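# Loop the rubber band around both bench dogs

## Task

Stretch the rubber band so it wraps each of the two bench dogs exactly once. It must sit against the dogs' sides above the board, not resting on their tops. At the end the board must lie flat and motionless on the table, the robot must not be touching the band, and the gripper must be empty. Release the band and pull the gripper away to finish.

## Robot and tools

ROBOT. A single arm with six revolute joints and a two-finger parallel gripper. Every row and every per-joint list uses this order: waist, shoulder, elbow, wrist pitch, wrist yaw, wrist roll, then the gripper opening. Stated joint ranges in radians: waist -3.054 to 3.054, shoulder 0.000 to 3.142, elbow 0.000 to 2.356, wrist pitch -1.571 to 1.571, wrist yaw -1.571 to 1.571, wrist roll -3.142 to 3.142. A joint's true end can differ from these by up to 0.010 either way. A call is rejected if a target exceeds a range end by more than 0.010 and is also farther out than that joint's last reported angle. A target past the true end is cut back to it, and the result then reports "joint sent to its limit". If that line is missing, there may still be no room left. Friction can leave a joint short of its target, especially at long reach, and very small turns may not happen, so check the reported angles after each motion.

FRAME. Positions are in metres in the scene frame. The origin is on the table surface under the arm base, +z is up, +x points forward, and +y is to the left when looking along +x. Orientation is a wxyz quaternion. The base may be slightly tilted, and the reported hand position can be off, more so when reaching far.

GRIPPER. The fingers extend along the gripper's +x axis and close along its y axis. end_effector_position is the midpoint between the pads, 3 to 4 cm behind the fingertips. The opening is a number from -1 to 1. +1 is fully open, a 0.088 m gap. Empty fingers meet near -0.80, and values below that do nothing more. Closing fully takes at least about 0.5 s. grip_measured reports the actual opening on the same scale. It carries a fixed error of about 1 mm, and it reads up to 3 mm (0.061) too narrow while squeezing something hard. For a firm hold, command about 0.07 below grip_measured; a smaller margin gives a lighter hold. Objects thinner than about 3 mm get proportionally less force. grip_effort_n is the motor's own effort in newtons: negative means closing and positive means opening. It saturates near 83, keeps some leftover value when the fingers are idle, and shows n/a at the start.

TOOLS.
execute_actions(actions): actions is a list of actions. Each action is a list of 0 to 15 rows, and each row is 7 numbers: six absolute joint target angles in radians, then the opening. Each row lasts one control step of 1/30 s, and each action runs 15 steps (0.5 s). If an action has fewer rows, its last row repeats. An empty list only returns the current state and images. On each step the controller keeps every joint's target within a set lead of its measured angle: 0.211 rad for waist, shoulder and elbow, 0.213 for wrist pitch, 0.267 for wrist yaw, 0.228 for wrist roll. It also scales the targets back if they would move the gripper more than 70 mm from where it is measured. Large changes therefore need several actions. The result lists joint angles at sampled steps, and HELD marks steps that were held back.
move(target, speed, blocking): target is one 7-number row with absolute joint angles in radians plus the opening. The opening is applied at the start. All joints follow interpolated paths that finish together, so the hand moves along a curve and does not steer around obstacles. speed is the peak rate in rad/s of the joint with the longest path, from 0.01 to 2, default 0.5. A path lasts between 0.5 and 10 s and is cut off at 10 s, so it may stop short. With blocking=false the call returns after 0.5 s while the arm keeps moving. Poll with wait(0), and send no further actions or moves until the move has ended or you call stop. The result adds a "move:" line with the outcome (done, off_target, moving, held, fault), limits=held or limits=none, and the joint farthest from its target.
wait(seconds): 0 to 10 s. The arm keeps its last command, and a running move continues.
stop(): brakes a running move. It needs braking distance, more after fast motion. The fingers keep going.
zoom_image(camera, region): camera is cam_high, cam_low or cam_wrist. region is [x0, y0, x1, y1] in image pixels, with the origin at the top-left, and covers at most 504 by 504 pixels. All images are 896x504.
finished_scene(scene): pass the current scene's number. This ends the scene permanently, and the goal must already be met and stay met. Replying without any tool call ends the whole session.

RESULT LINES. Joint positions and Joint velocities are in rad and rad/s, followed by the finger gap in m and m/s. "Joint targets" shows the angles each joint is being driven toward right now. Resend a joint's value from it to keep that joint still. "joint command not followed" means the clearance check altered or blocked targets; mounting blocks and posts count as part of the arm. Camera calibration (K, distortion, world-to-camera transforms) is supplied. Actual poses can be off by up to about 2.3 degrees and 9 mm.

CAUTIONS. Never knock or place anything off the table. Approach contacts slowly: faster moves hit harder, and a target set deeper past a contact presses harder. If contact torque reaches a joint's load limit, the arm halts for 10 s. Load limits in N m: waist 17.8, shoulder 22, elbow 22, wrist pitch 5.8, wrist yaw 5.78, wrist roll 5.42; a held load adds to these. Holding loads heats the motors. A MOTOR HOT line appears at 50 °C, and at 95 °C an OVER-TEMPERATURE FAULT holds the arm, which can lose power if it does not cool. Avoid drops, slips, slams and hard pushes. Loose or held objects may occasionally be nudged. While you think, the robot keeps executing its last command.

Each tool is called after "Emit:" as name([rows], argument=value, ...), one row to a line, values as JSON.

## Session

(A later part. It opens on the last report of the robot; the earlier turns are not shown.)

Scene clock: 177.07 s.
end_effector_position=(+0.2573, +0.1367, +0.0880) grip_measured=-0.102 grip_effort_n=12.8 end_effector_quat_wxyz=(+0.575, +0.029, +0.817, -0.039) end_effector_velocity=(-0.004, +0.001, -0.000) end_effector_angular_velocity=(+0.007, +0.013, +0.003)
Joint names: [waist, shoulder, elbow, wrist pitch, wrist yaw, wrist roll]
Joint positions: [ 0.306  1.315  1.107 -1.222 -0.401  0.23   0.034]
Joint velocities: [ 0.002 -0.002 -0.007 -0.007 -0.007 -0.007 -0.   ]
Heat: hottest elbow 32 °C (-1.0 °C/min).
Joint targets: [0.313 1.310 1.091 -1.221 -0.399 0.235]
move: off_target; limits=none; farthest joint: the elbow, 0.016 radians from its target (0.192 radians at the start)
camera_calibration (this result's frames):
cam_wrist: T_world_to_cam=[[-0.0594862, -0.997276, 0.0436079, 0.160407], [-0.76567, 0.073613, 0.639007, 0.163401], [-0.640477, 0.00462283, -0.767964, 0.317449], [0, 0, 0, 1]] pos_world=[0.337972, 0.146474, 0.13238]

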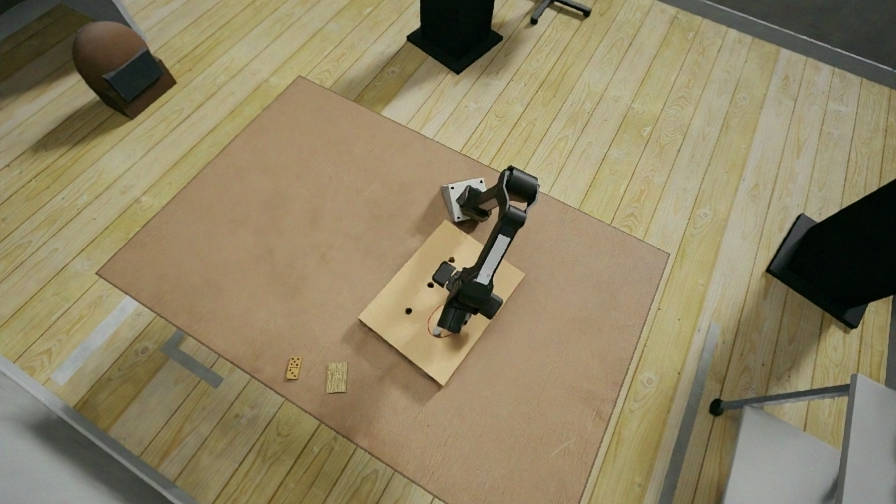

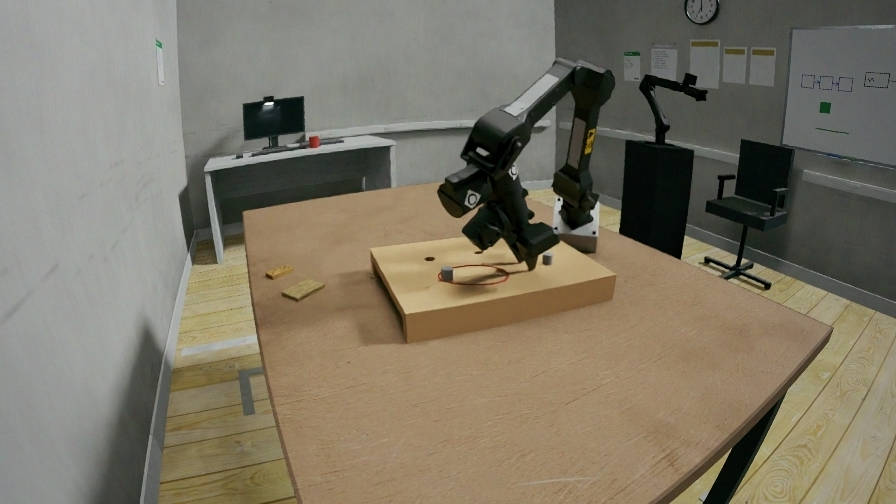

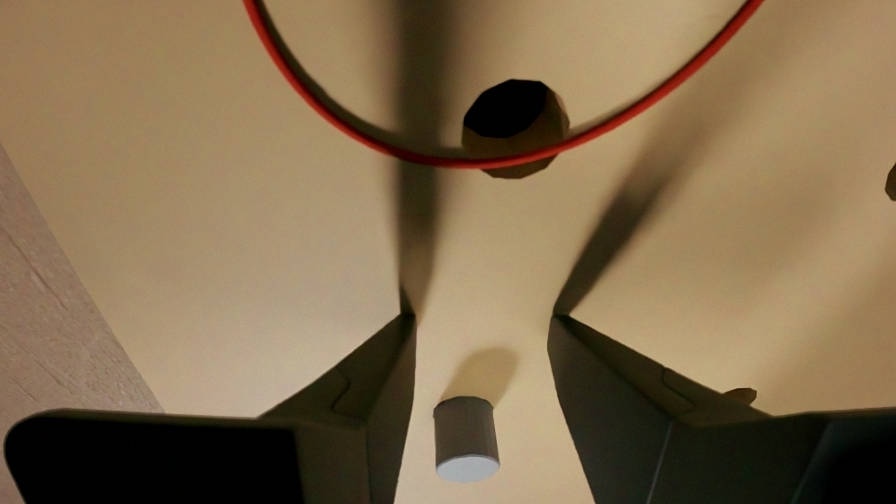

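Emit:
move(target=[0.25,1.27,1.17,-1.15,-0.39,0.25,-0.1], speed=0.3)

Emit:
move(target=[0.205,1.237,1.13,-0.993,-0.375,0.27,-0.1], speed=0.3)

Emit:
move(target=[0.25,1.29,1.062,-0.894,-0.358,0.305,-0.1], speed=0.15)

Scene clock: 187.90 s.
end_effector_position=(+0.2933, +0.1361, +0.1047) grip_measured=-0.102 grip_effort_n=12.3 end_effector_quat_wxyz=(+0.642, +0.034, +0.765, -0.036) end_effector_velocity=(-0.000, -0.000, +0.002) end_effector_angular_velocity=(+0.005, +0.000, -0.001)
Joint names: [waist, shoulder, elbow, wrist pitch, wrist yaw, wrist roll]
Joint positions: [ 0.252  1.279  1.164 -1.153 -0.393  0.245  0.034]
Joint velocities: [-0.007 -0.002  0.002 -0.007 -0.007 -0.007 -0.   ]
Heat: hottest shoulder 32 °C (-1.0 °C/min).
Joint targets: [0.250 1.270 1.170 -1.150 -0.390 0.250]
move: done; limits=none; farthest joint: the shoulder, 0.009 radians from its target (0.045 radians at the start)
camera_calibration (this result's frames):
cam_wrist: T_world_to_cam=[[-0.0679191, -0.99726, 0.0293181, 0.165119], [-0.862623, 0.0734631, 0.500484, 0.223334], [-0.501267, 0.00870193, -0.865249, 0.322129], [0, 0, 0, 1]] pos_world=[0.36534, 0.145457, 0.162106]

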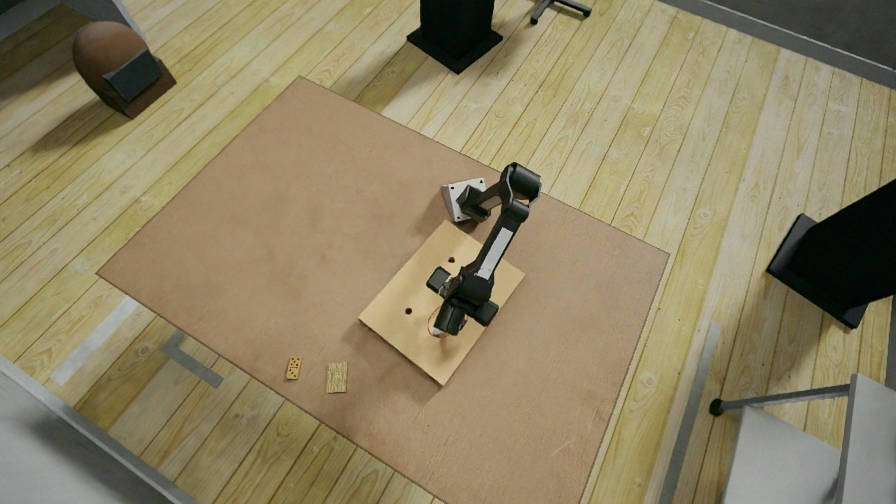

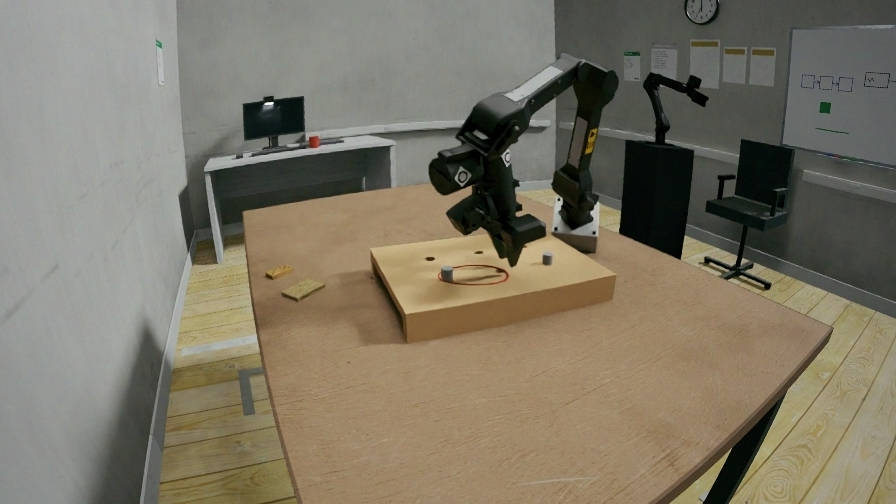

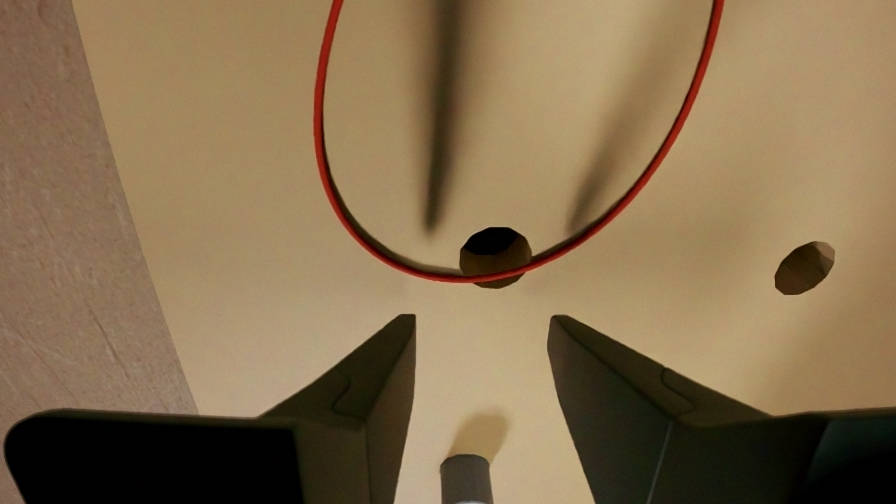

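Scene clock: 189.00 s.
end_effector_position=(+0.3243, +0.1280, +0.1086) grip_measured=-0.102 grip_effort_n=12.3 end_effector_quat_wxyz=(+0.706, +0.034, +0.706, -0.033) end_effector_velocity=(-0.005, -0.002, +0.001) end_effector_angular_velocity=(+0.001, +0.018, -0.007)
Joint names: [waist, shoulder, elbow, wrist pitch, wrist yaw, wrist roll]
Joint positions: [ 0.207  1.247  1.142 -0.996 -0.378  0.264  0.034]
Joint velocities: [-0.007 -0.002 -0.002 -0.022 -0.007 -0.007 -0.   ]
Heat: hottest shoulder 32 °C (-1.0 °C/min).
Joint targets: [0.205 1.237 1.130 -0.993 -0.375 0.270]
move: off_target; limits=none; farthest joint: the elbow, 0.012 radians from its target (0.034 radians at the start)
camera_calibration (this result's frames):
cam_wrist: T_world_to_cam=[[-0.0687036, -0.997394, 0.0220086, 0.160172], [-0.936201, 0.072079, 0.343994, 0.289813], [-0.344684, 0.00302917, -0.938714, 0.299004], [0, 0, 0, 1]] pos_world=[0.38539, 0.137959, 0.17746]

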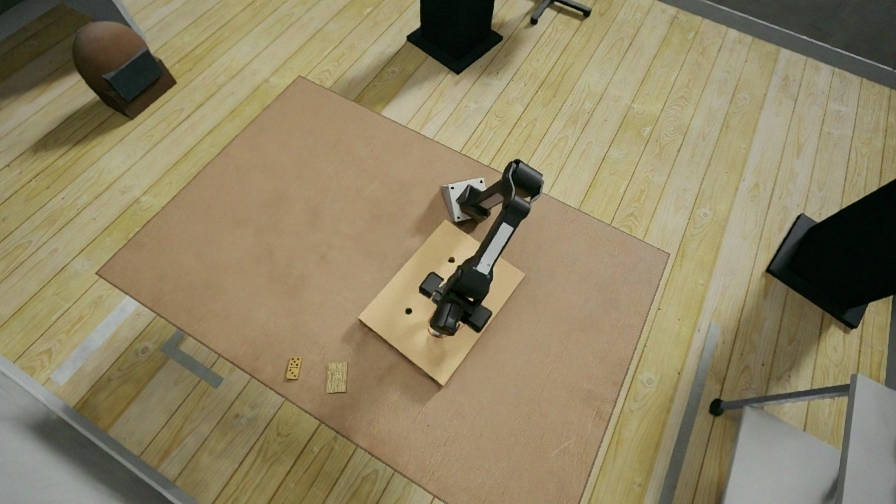

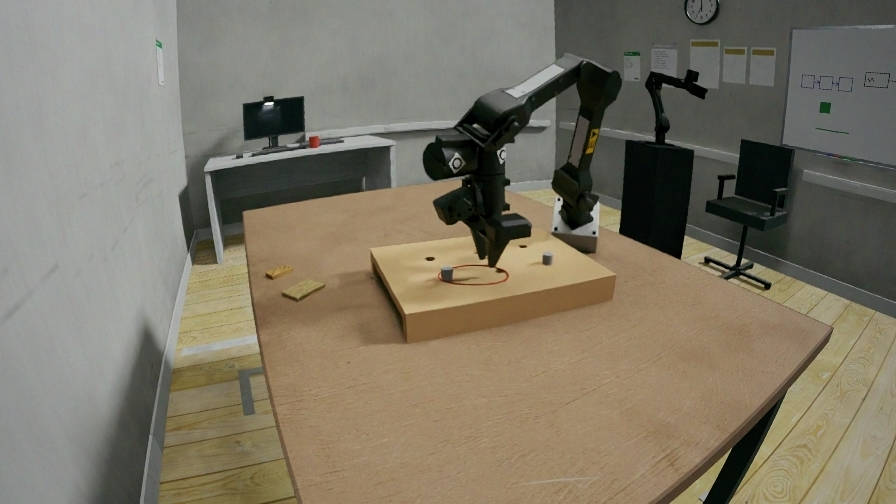

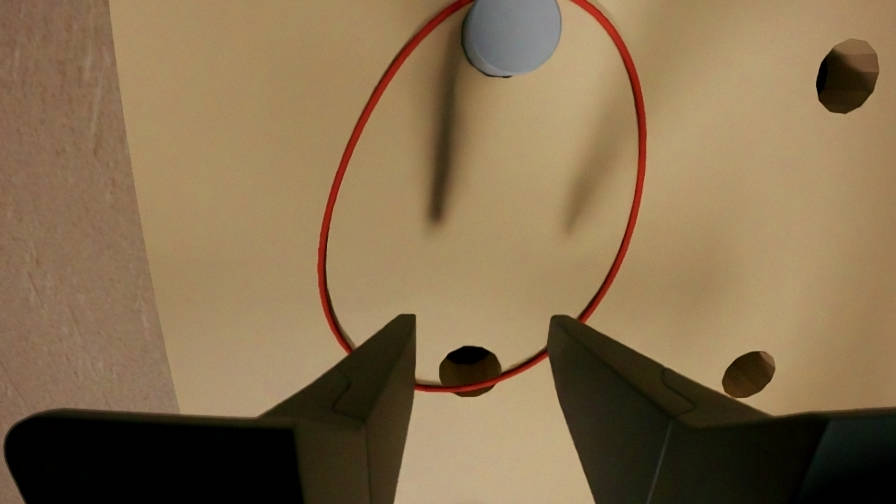

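Scene clock: 190.07 s.
end_effector_position=(+0.3230, +0.1275, +0.0886) grip_measured=-0.102 grip_effort_n=12.8 end_effector_quat_wxyz=(+0.707, +0.035, +0.706, -0.034) end_effector_velocity=(-0.000, +0.004, -0.000) end_effector_angular_velocity=(+0.024, -0.001, -0.003)
Joint names: [waist, shoulder, elbow, wrist pitch, wrist yaw, wrist roll]
Joint positions: [ 0.239  1.265  1.083 -0.908 -0.363  0.297  0.034]
Joint velocities: [ 0.002 -0.002 -0.002  0.007 -0.022  0.007 -0.   ]
Heat: hottest shoulder 32 °C (-1.0 °C/min).
Joint targets: [0.250 1.290 1.062 -0.894 -0.358 0.305]
move: off_target; limits=none; farthest joint: the shoulder, 0.025 radians from its target (0.043 radians at the start)
camera_calibration (this result's frames):
cam_wrist: T_world_to_cam=[[-0.0705618, -0.997258, 0.0223011, 0.160571], [-0.936459, 0.073928, 0.342898, 0.295362], [-0.343606, 0.00331145, -0.939108, 0.279481], [0, 0, 0, 1]] pos_world=[0.383956, 0.13737, 0.157602]

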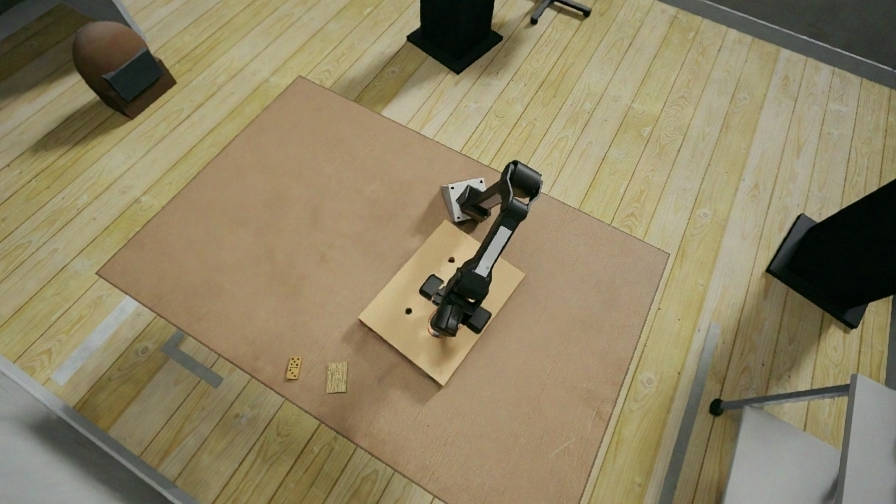

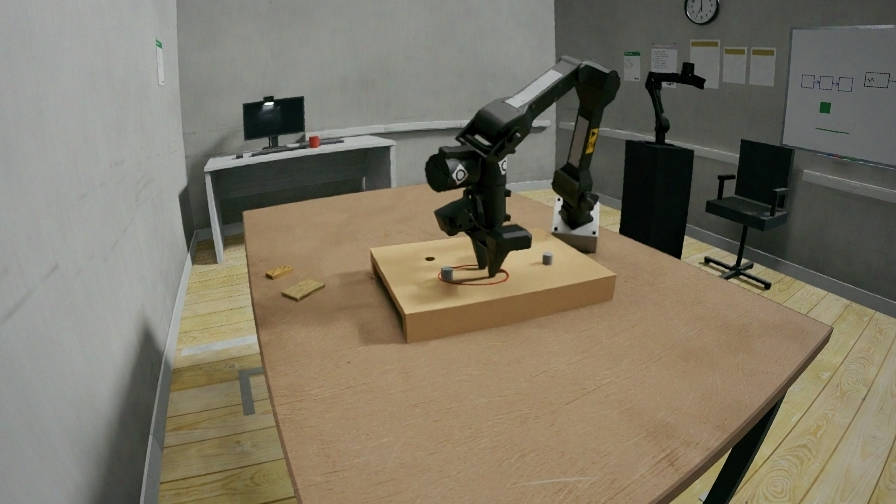

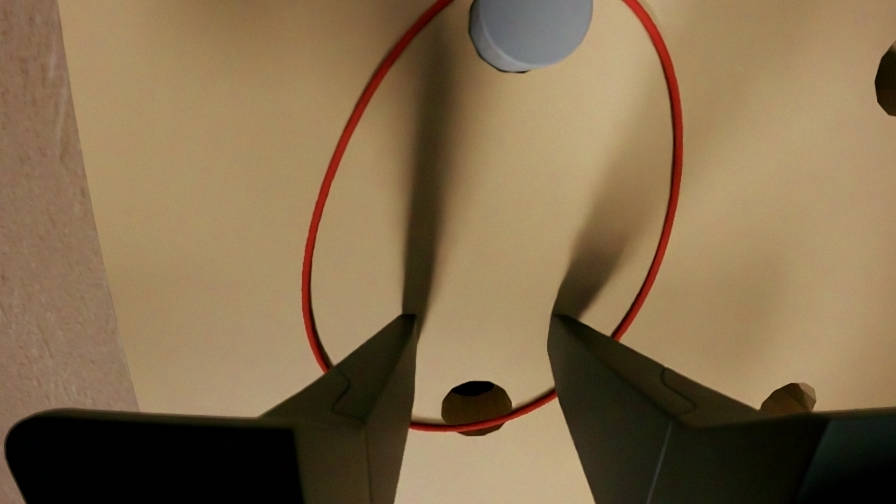

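Emit:
move(target=[0.312,1.14,0.92,-0.866,-0.33,0.355,-0.1], speed=0.12)

Scene clock: 196.27 s.
end_effector_position=(+0.2935, +0.1312, +0.0885) grip_measured=-0.102 grip_effort_n=11.9 end_effector_quat_wxyz=(+0.718, +0.027, +0.695, -0.033) end_effector_velocity=(-0.002, +0.000, +0.001) end_effector_angular_velocity=(+0.006, +0.003, -0.010)
Joint names: [waist, shoulder, elbow, wrist pitch, wrist yaw, wrist roll]
Joint positions: [ 0.296  1.13   0.948 -0.86  -0.319  0.348  0.034]
Joint velocities: [-0.002 -0.007 -0.002 -0.007 -0.007  0.007 -0.   ]
Heat: hottest shoulder 31 °C (-2.0 °C/min).
Joint targets: [0.312 1.140 0.920 -0.866 -0.330 0.355]
move: off_target; limits=none; farthest joint: the elbow, 0.028 radians from its target (0.163 radians at the start)
camera_calibration (this result's frames):
cam_wrist: T_world_to_cam=[[-0.0591405, -0.997791, 0.0302633, 0.15817], [-0.94752, 0.0656507, 0.312882, 0.274586], [-0.314178, -0.0101711, -0.94931, 0.263222], [0, 0, 0, 1]] pos_world=[0.352228, 0.142471, 0.159179]

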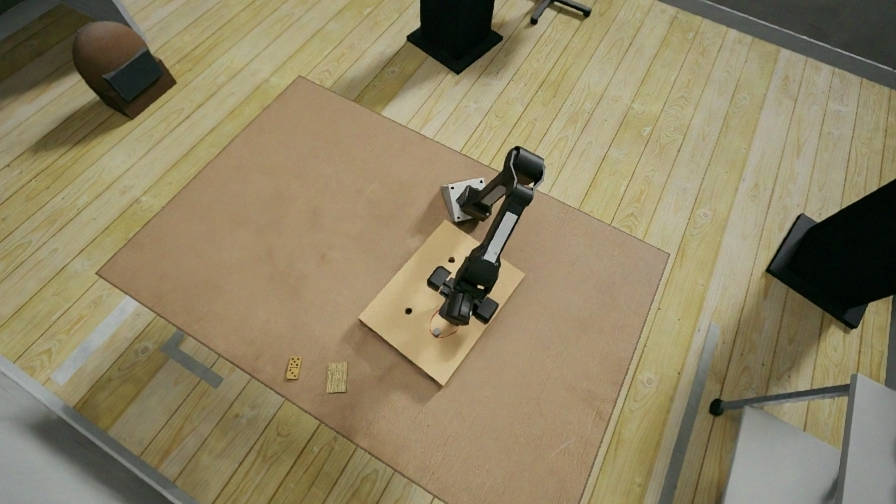

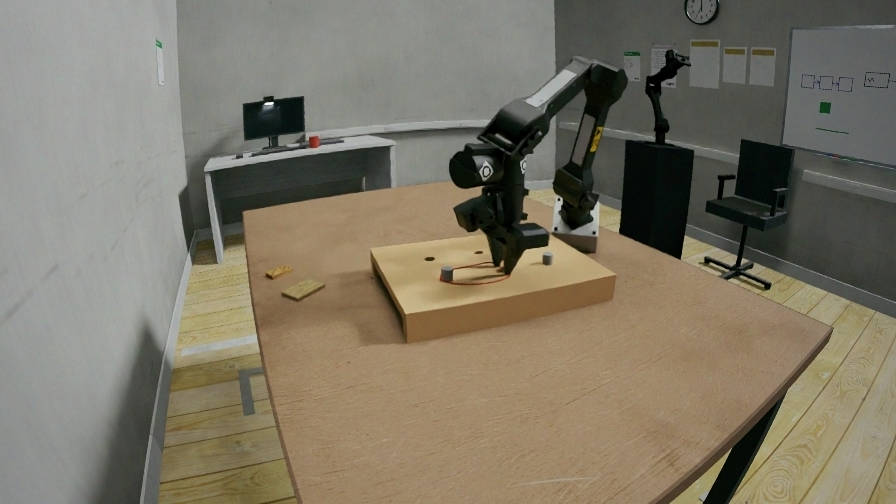

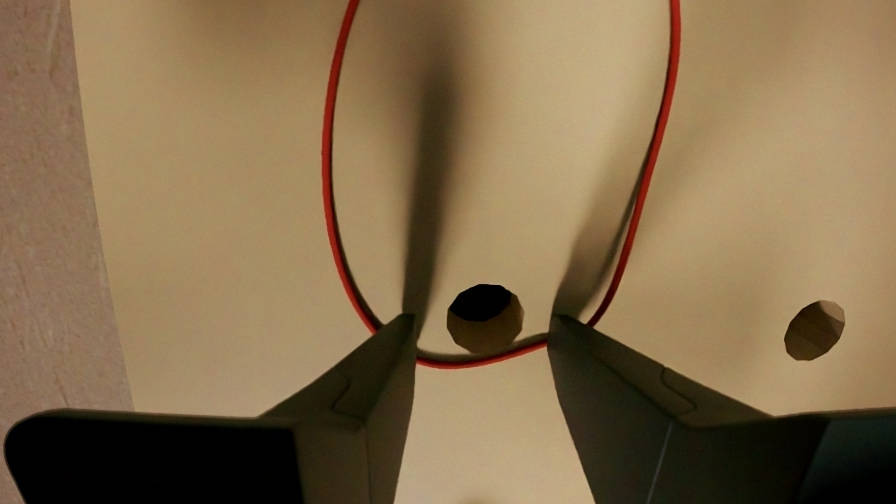

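Caught. Continue.

Emit:
move(target=[0.405,0.985,0.787,-0.872,-0.29,0.435,-0.1], speed=0.12)

Emit:
zoom_image(camera="cam_low", region=[420, 200, 600, 300])

Scene clock: 200.33 s.
end_effector_position=(+0.2515, +0.1407, +0.0873) grip_measured=-0.102 grip_effort_n=10.9 end_effector_quat_wxyz=(+0.713, +0.031, +0.700, -0.024) end_effector_velocity=(-0.002, -0.000, +0.000) end_effector_angular_velocity=(+0.003, +0.008, +0.003)
Joint names: [waist, shoulder, elbow, wrist pitch, wrist yaw, wrist roll]
Joint positions: [ 0.397  0.979  0.818 -0.86  -0.288  0.43   0.034]
Joint velocities: [-0.002 -0.002 -0.002 -0.007 -0.007 -0.007 -0.   ]
Heat: hottest shoulder 31 °C (-2.0 °C/min).
Joint targets: [0.405 0.985 0.787 -0.872 -0.290 0.435]
move: off_target; limits=none; farthest joint: the elbow, 0.031 radians from its target (0.161 radians at the start)
camera_calibration (this result's frames):
cam_wrist: T_world_to_cam=[[-0.0521349, -0.998558, 0.0128263, 0.165111], [-0.943614, 0.0534627, 0.326702, 0.234049], [-0.326917, 0.00492951, -0.94504, 0.249707], [0, 0, 0, 1]] pos_world=[0.311093, 0.151129, 0.157401]

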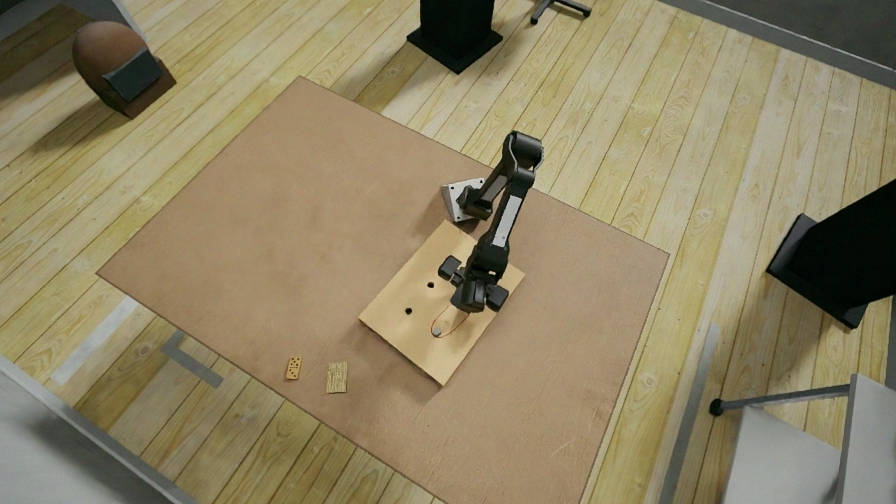

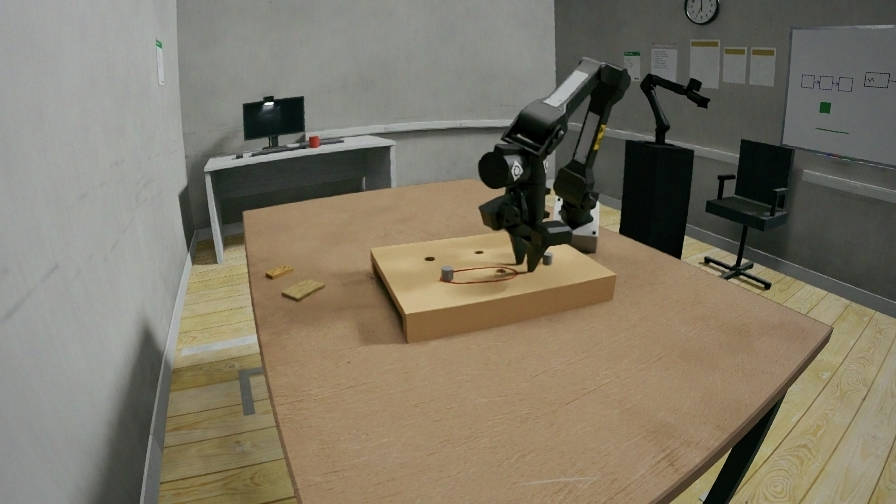

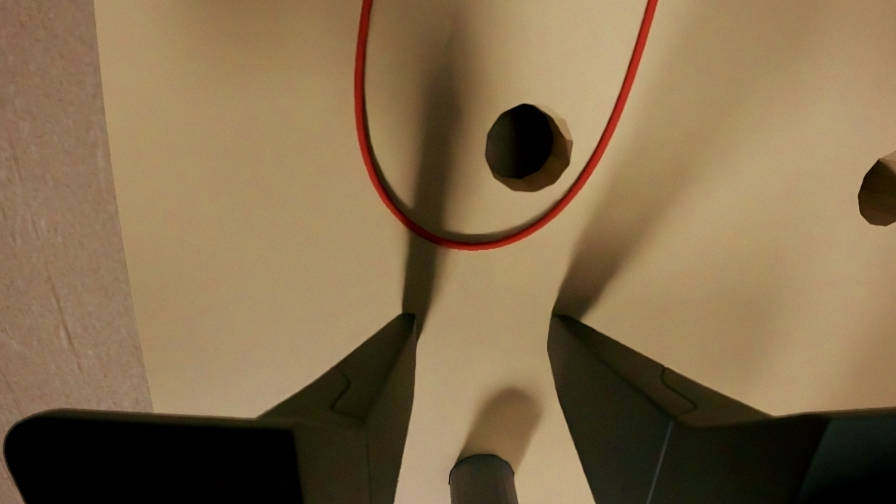

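Region (420, 200, 600, 300) of cam_low's 896x504 image, scaled by 2.800, with more detail than that image has.

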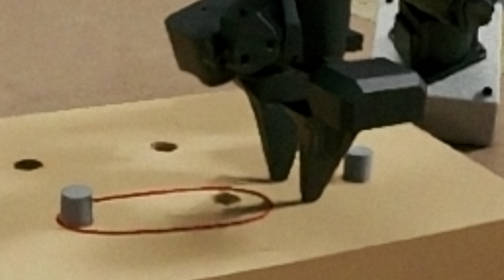

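Emit:
move(target=[0.365,0.965,0.875,-0.95,-0.3,0.6,-0.35], speed=0.4)

Emit:
move(target=[0.34,1.062,0.952,-0.956,-0.313,1.96,-0.35], speed=1.2)

Emit:
move(target=[0.378,1.092,0.88,-0.87,-0.296,1.99,-0.35], speed=0.15)

Scene clock: 217.63 s.
end_effector_position=(+0.2512, +0.1388, +0.1011) grip_measured=-0.348 grip_effort_n=-15.1 end_effector_quat_wxyz=(+0.701, +0.096, +0.700, -0.098) end_effector_velocity=(-0.002, +0.000, +0.001) end_effector_angular_velocity=(+0.005, +0.004, +0.005)
Joint names: [waist, shoulder, elbow, wrist pitch, wrist yaw, wrist roll]
Joint positions: [ 0.367  0.973  0.869 -0.947 -0.297  0.594  0.022]
Joint velocities: [-0.002 -0.007 -0.002 -0.007 -0.007 -0.007 -0.   ]
Heat: hottest elbow 31 °C (-1.0 °C/min).
Joint targets: [0.365 0.965 0.875 -0.950 -0.300 0.600]
move: done; limits=none; farthest joint: the shoulder, 0.008 radians from its target (0.014 radians at the start)
camera_calibration (this result's frames):
cam_wrist: T_world_to_cam=[[-0.245933, -0.968924, 0.0265325, 0.206132], [-0.90865, 0.239991, 0.341701, 0.193112], [-0.33745, 0.0599269, -0.939434, 0.257103], [0, 0, 0, 1]] pos_world=[0.312926, 0.137974, 0.170076]

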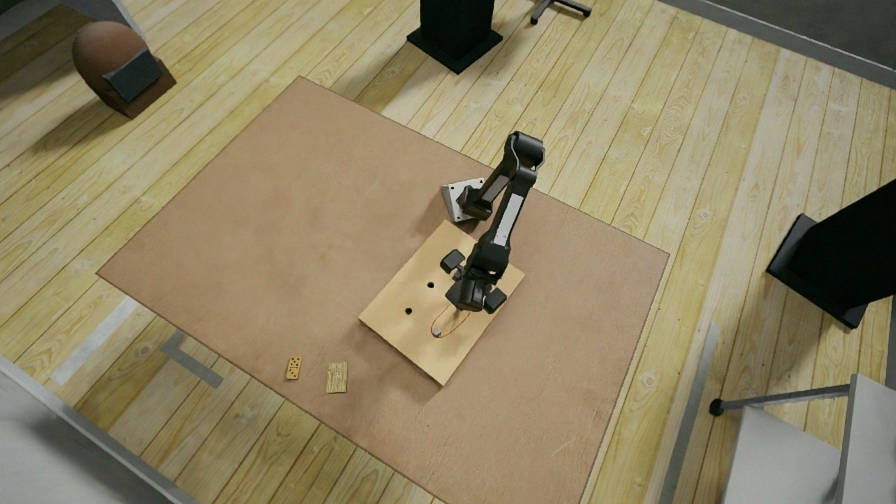

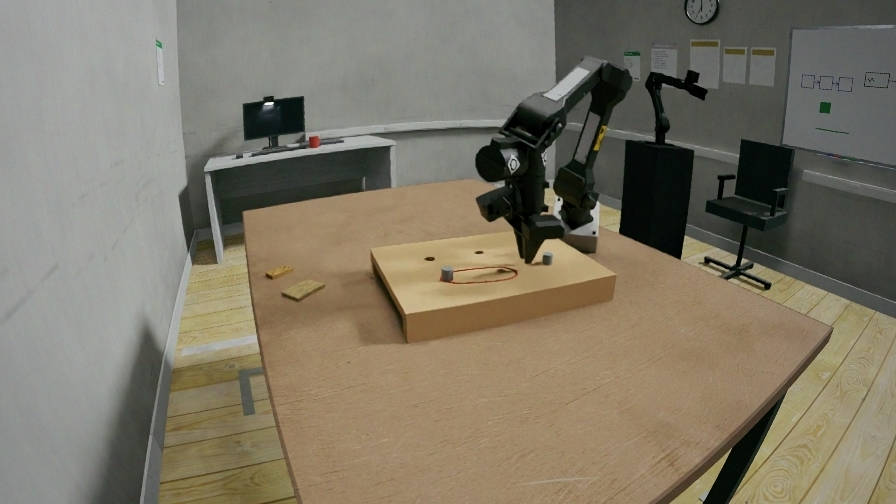

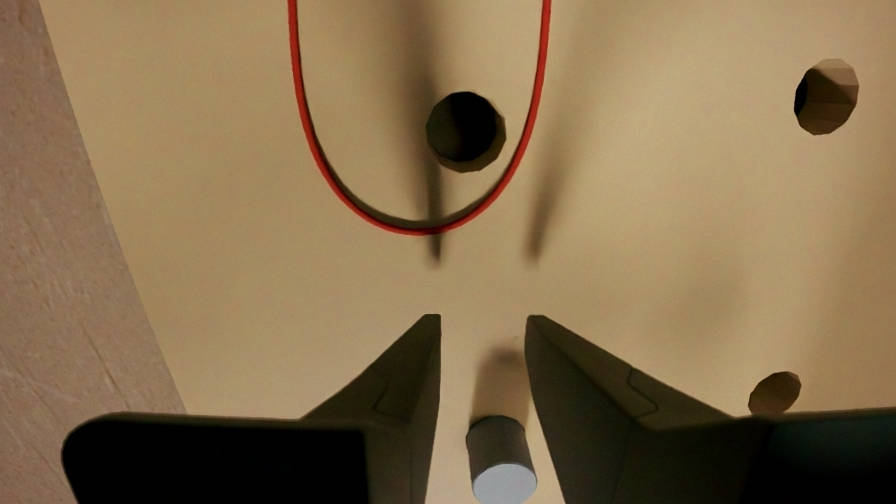

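Scene clock: 219.60 s.
end_effector_position=(+0.2715, +0.1415, +0.1036) grip_measured=-0.348 grip_effort_n=-15.6 end_effector_quat_wxyz=(+0.480, +0.522, +0.476, -0.521) end_effector_velocity=(-0.005, -0.001, +0.000) end_effector_angular_velocity=(-0.000, +0.021, -0.016)
Joint names: [waist, shoulder, elbow, wrist pitch, wrist yaw, wrist roll]
Joint positions: [ 0.342  1.048  0.946 -0.953 -0.309  1.954  0.022]
Joint velocities: [-0.002 -0.002 -0.002 -0.022 -0.007  0.007 -0.   ]
Heat: hottest elbow 31 °C (-1.0 °C/min).
Joint targets: [0.340 1.062 0.952 -0.956 -0.313 1.960]
move: off_target; limits=none; farthest joint: the shoulder, 0.014 radians from its target (0.089 radians at the start)
camera_calibration (this result's frames):
cam_wrist: T_world_to_cam=[[-0.998016, 0.0600096, 0.0190242, 0.273055], [0.0628964, 0.9377, 0.341706, -0.152391], [0.00266659, 0.342224, -0.939614, 0.133922], [0, 0, 0, 1]] pos_world=[0.281741, 0.0806798, 0.172714]

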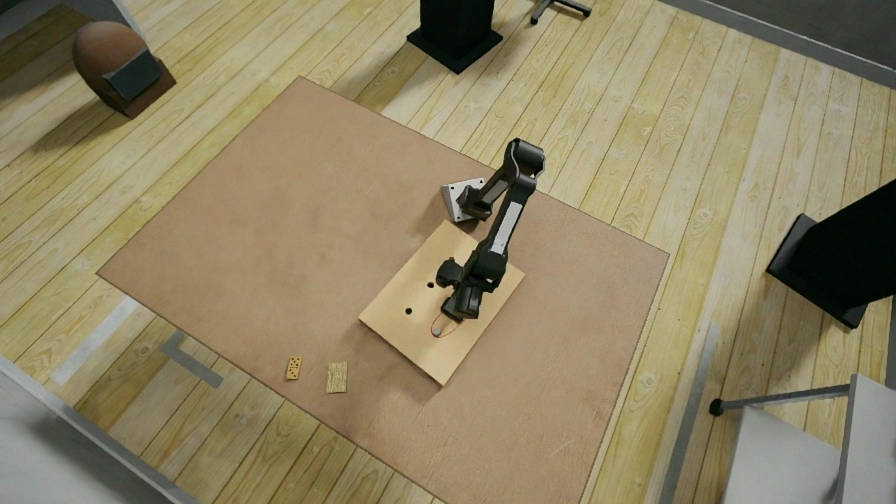

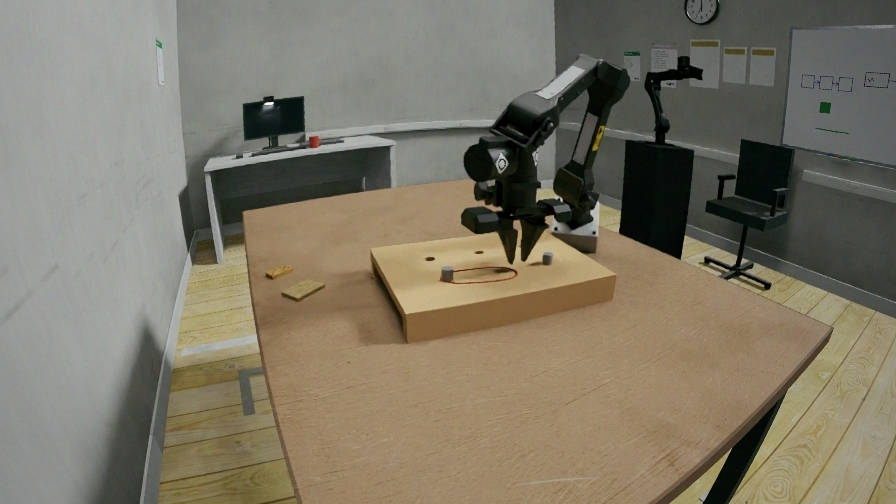

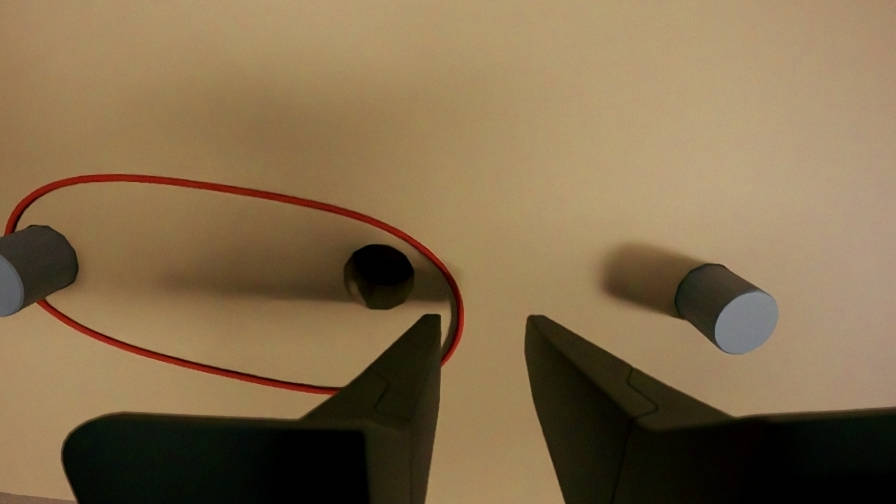

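Scene clock: 220.53 s.
end_effector_position=(+0.2700, +0.1415, +0.0877) grip_measured=-0.348 grip_effort_n=-12.8 end_effector_quat_wxyz=(+0.477, +0.522, +0.476, -0.523) end_effector_velocity=(-0.004, -0.001, -0.001) end_effector_angular_velocity=(+0.002, +0.012, +0.002)
Joint names: [waist, shoulder, elbow, wrist pitch, wrist yaw, wrist roll]
Joint positions: [ 0.37   1.069  0.901 -0.884 -0.298  1.985  0.022]
Joint velocities: [-0.002 -0.002 -0.007 -0.007 -0.007 -0.007 -0.   ]
Heat: hottest elbow 31 °C (-1.0 °C/min).
Joint targets: [0.378 1.092 0.880 -0.870 -0.296 1.990]
move: off_target; limits=none; farthest joint: the shoulder, 0.023 radians from its target (0.044 radians at the start)
camera_calibration (this result's frames):
cam_wrist: T_world_to_cam=[[-0.997552, 0.0659543, 0.0232285, 0.270516], [0.0699204, 0.936982, 0.342309, -0.148732], [0.000812086, 0.343095, -0.9393, 0.119342], [0, 0, 0, 1]] pos_world=[0.280156, 0.0805722, 0.156726]

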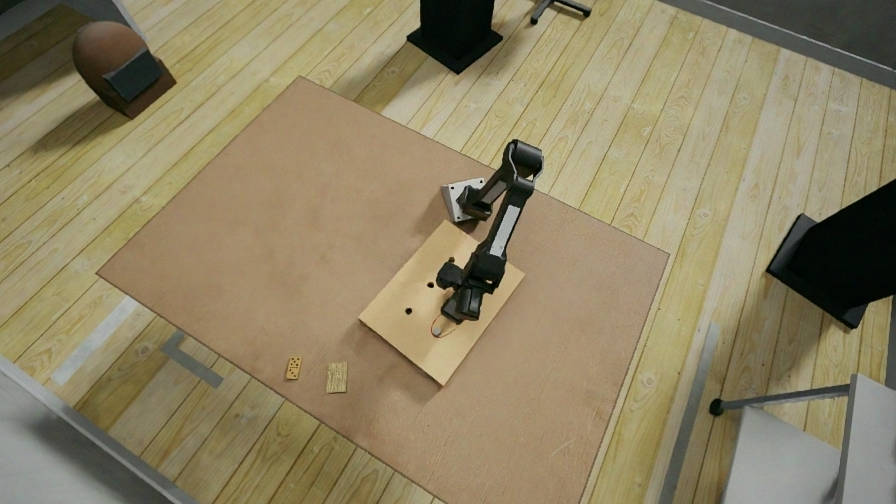

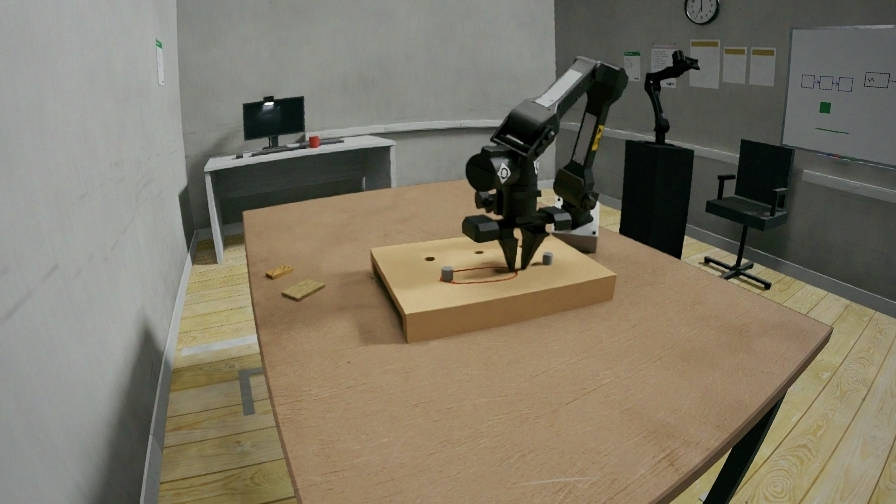

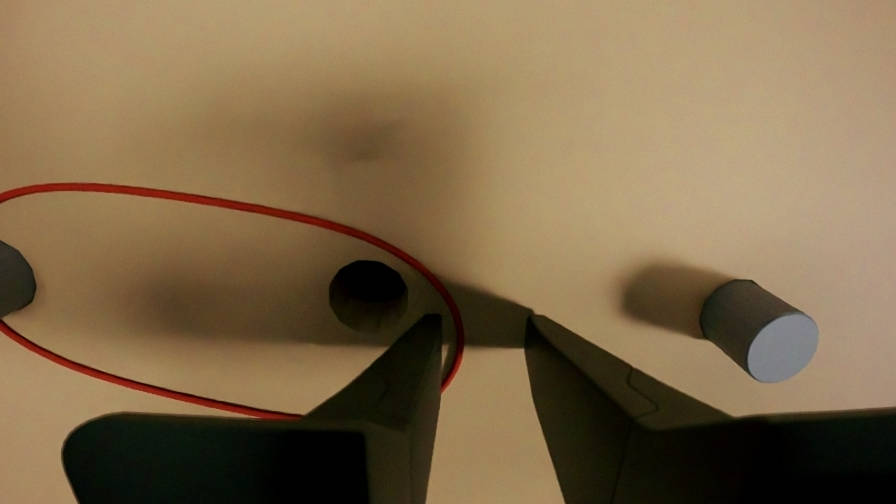

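Emit:
execute_actions([
  [[0.378,1.085,0.885,-0.875,-0.296,1.99,-0.65]],
  [[0.378,1.085,0.885,-0.875,-0.296,1.99,-1]],
  [[0.378,1.085,0.885,-0.875,-0.296,1.99,-1]],
])

Scene clock: 225.17 s.
end_effector_position=(+0.2720, +0.1414, +0.0877) grip_measured=-0.786 grip_effort_n=-83.5 end_effector_quat_wxyz=(+0.480, +0.524, +0.474, -0.520) end_effector_velocity=(+0.001, +0.001, +0.000) end_effector_angular_velocity=(+0.008, -0.005, +0.022)
Joint names: [waist, shoulder, elbow, wrist pitch, wrist yaw, wrist roll]
Joint positions: [ 0.37   1.069  0.901 -0.874 -0.292  1.985  0.001]
Joint velocities: [-0.002 -0.002 -0.002  0.007 -0.007 -0.022  0.   ]
Heat: hottest elbow 31 °C (-1.0 °C/min).
Joint targets: [0.378 1.085 0.885 -0.875 -0.296 1.990]
Step readings (joint positions; steps 1 to 15: 1st action; 16 to 30: 2nd action; 31 to 45: 3rd action):
0: [0.370 1.069 0.901 -0.883 -0.298 1.985]
1: [0.370 1.069 0.901 -0.881 -0.296 1.985]
2: [0.370 1.069 0.901 -0.877 -0.293 1.985]
4: [0.370 1.069 0.901 -0.874 -0.292 1.985]
8: [0.370 1.069 0.901 -0.874 -0.292 1.985]
15: [0.370 1.069 0.901 -0.874 -0.292 1.985]
16: [0.370 1.069 0.901 -0.874 -0.292 1.985]
17: [0.370 1.069 0.901 -0.874 -0.292 1.985]
19: [0.370 1.069 0.901 -0.874 -0.292 1.985]
23: [0.370 1.069 0.901 -0.874 -0.292 1.985]
30: [0.370 1.069 0.901 -0.874 -0.292 1.985]
31: [0.370 1.069 0.901 -0.874 -0.292 1.985]
32: [0.370 1.069 0.901 -0.874 -0.292 1.985]
34: [0.370 1.069 0.901 -0.874 -0.292 1.985]
38: [0.370 1.069 0.901 -0.874 -0.292 1.985]
45: Joint positions above
camera_calibration (this result's frames):
cam_wrist: T_world_to_cam=[[-0.997877, 0.0637686, 0.0132674, 0.273836], [0.0644668, 0.937865, 0.340958, -0.147337], [0.00929941, 0.34109, -0.939985, 0.117388], [0, 0, 0, 1]] pos_world=[0.281661, 0.0806799, 0.156946]

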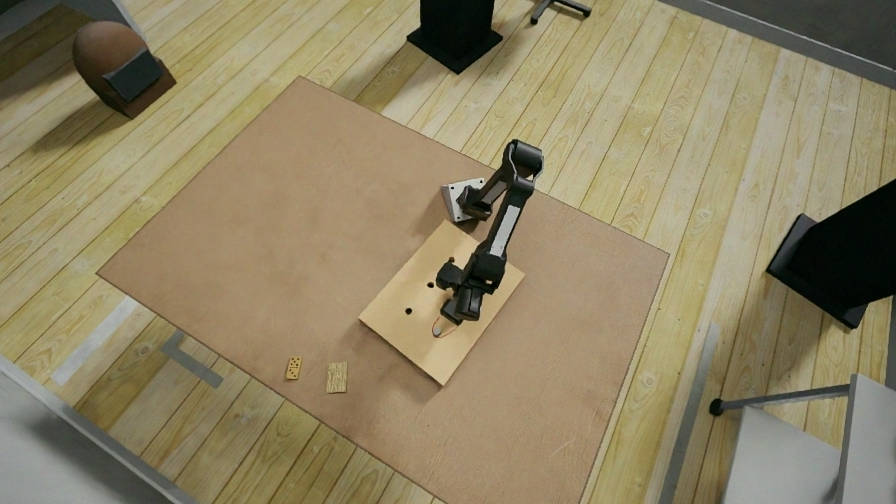

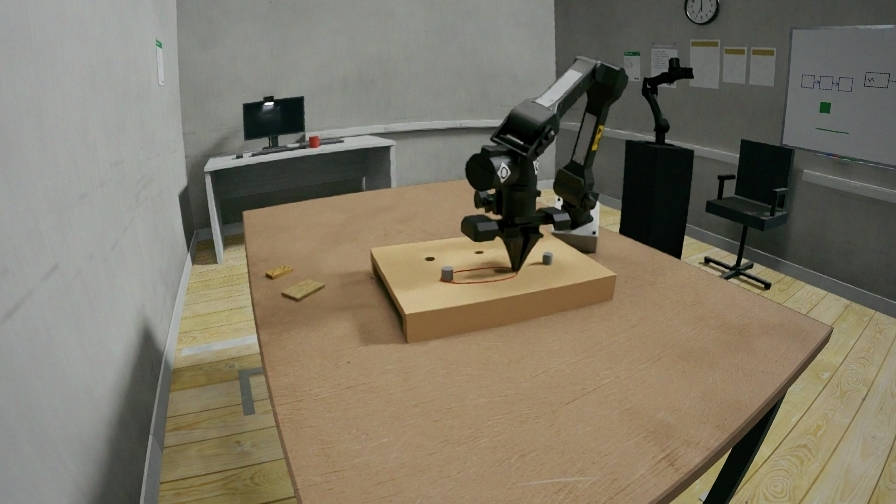

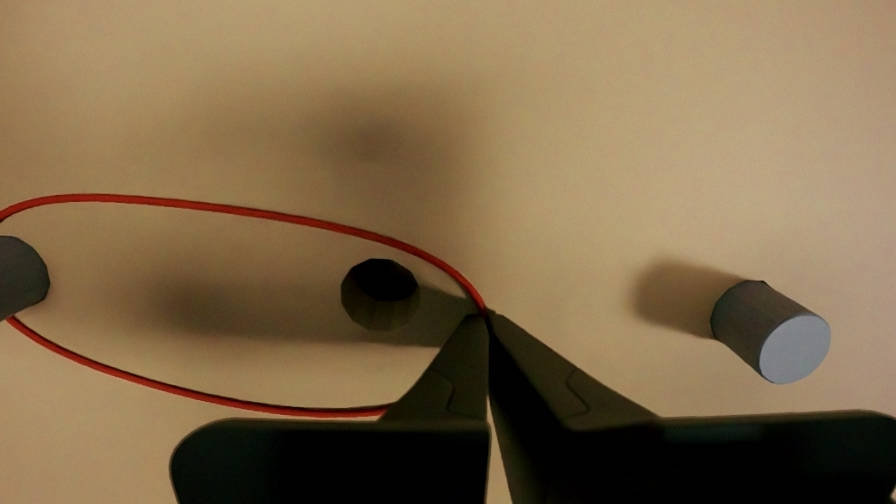

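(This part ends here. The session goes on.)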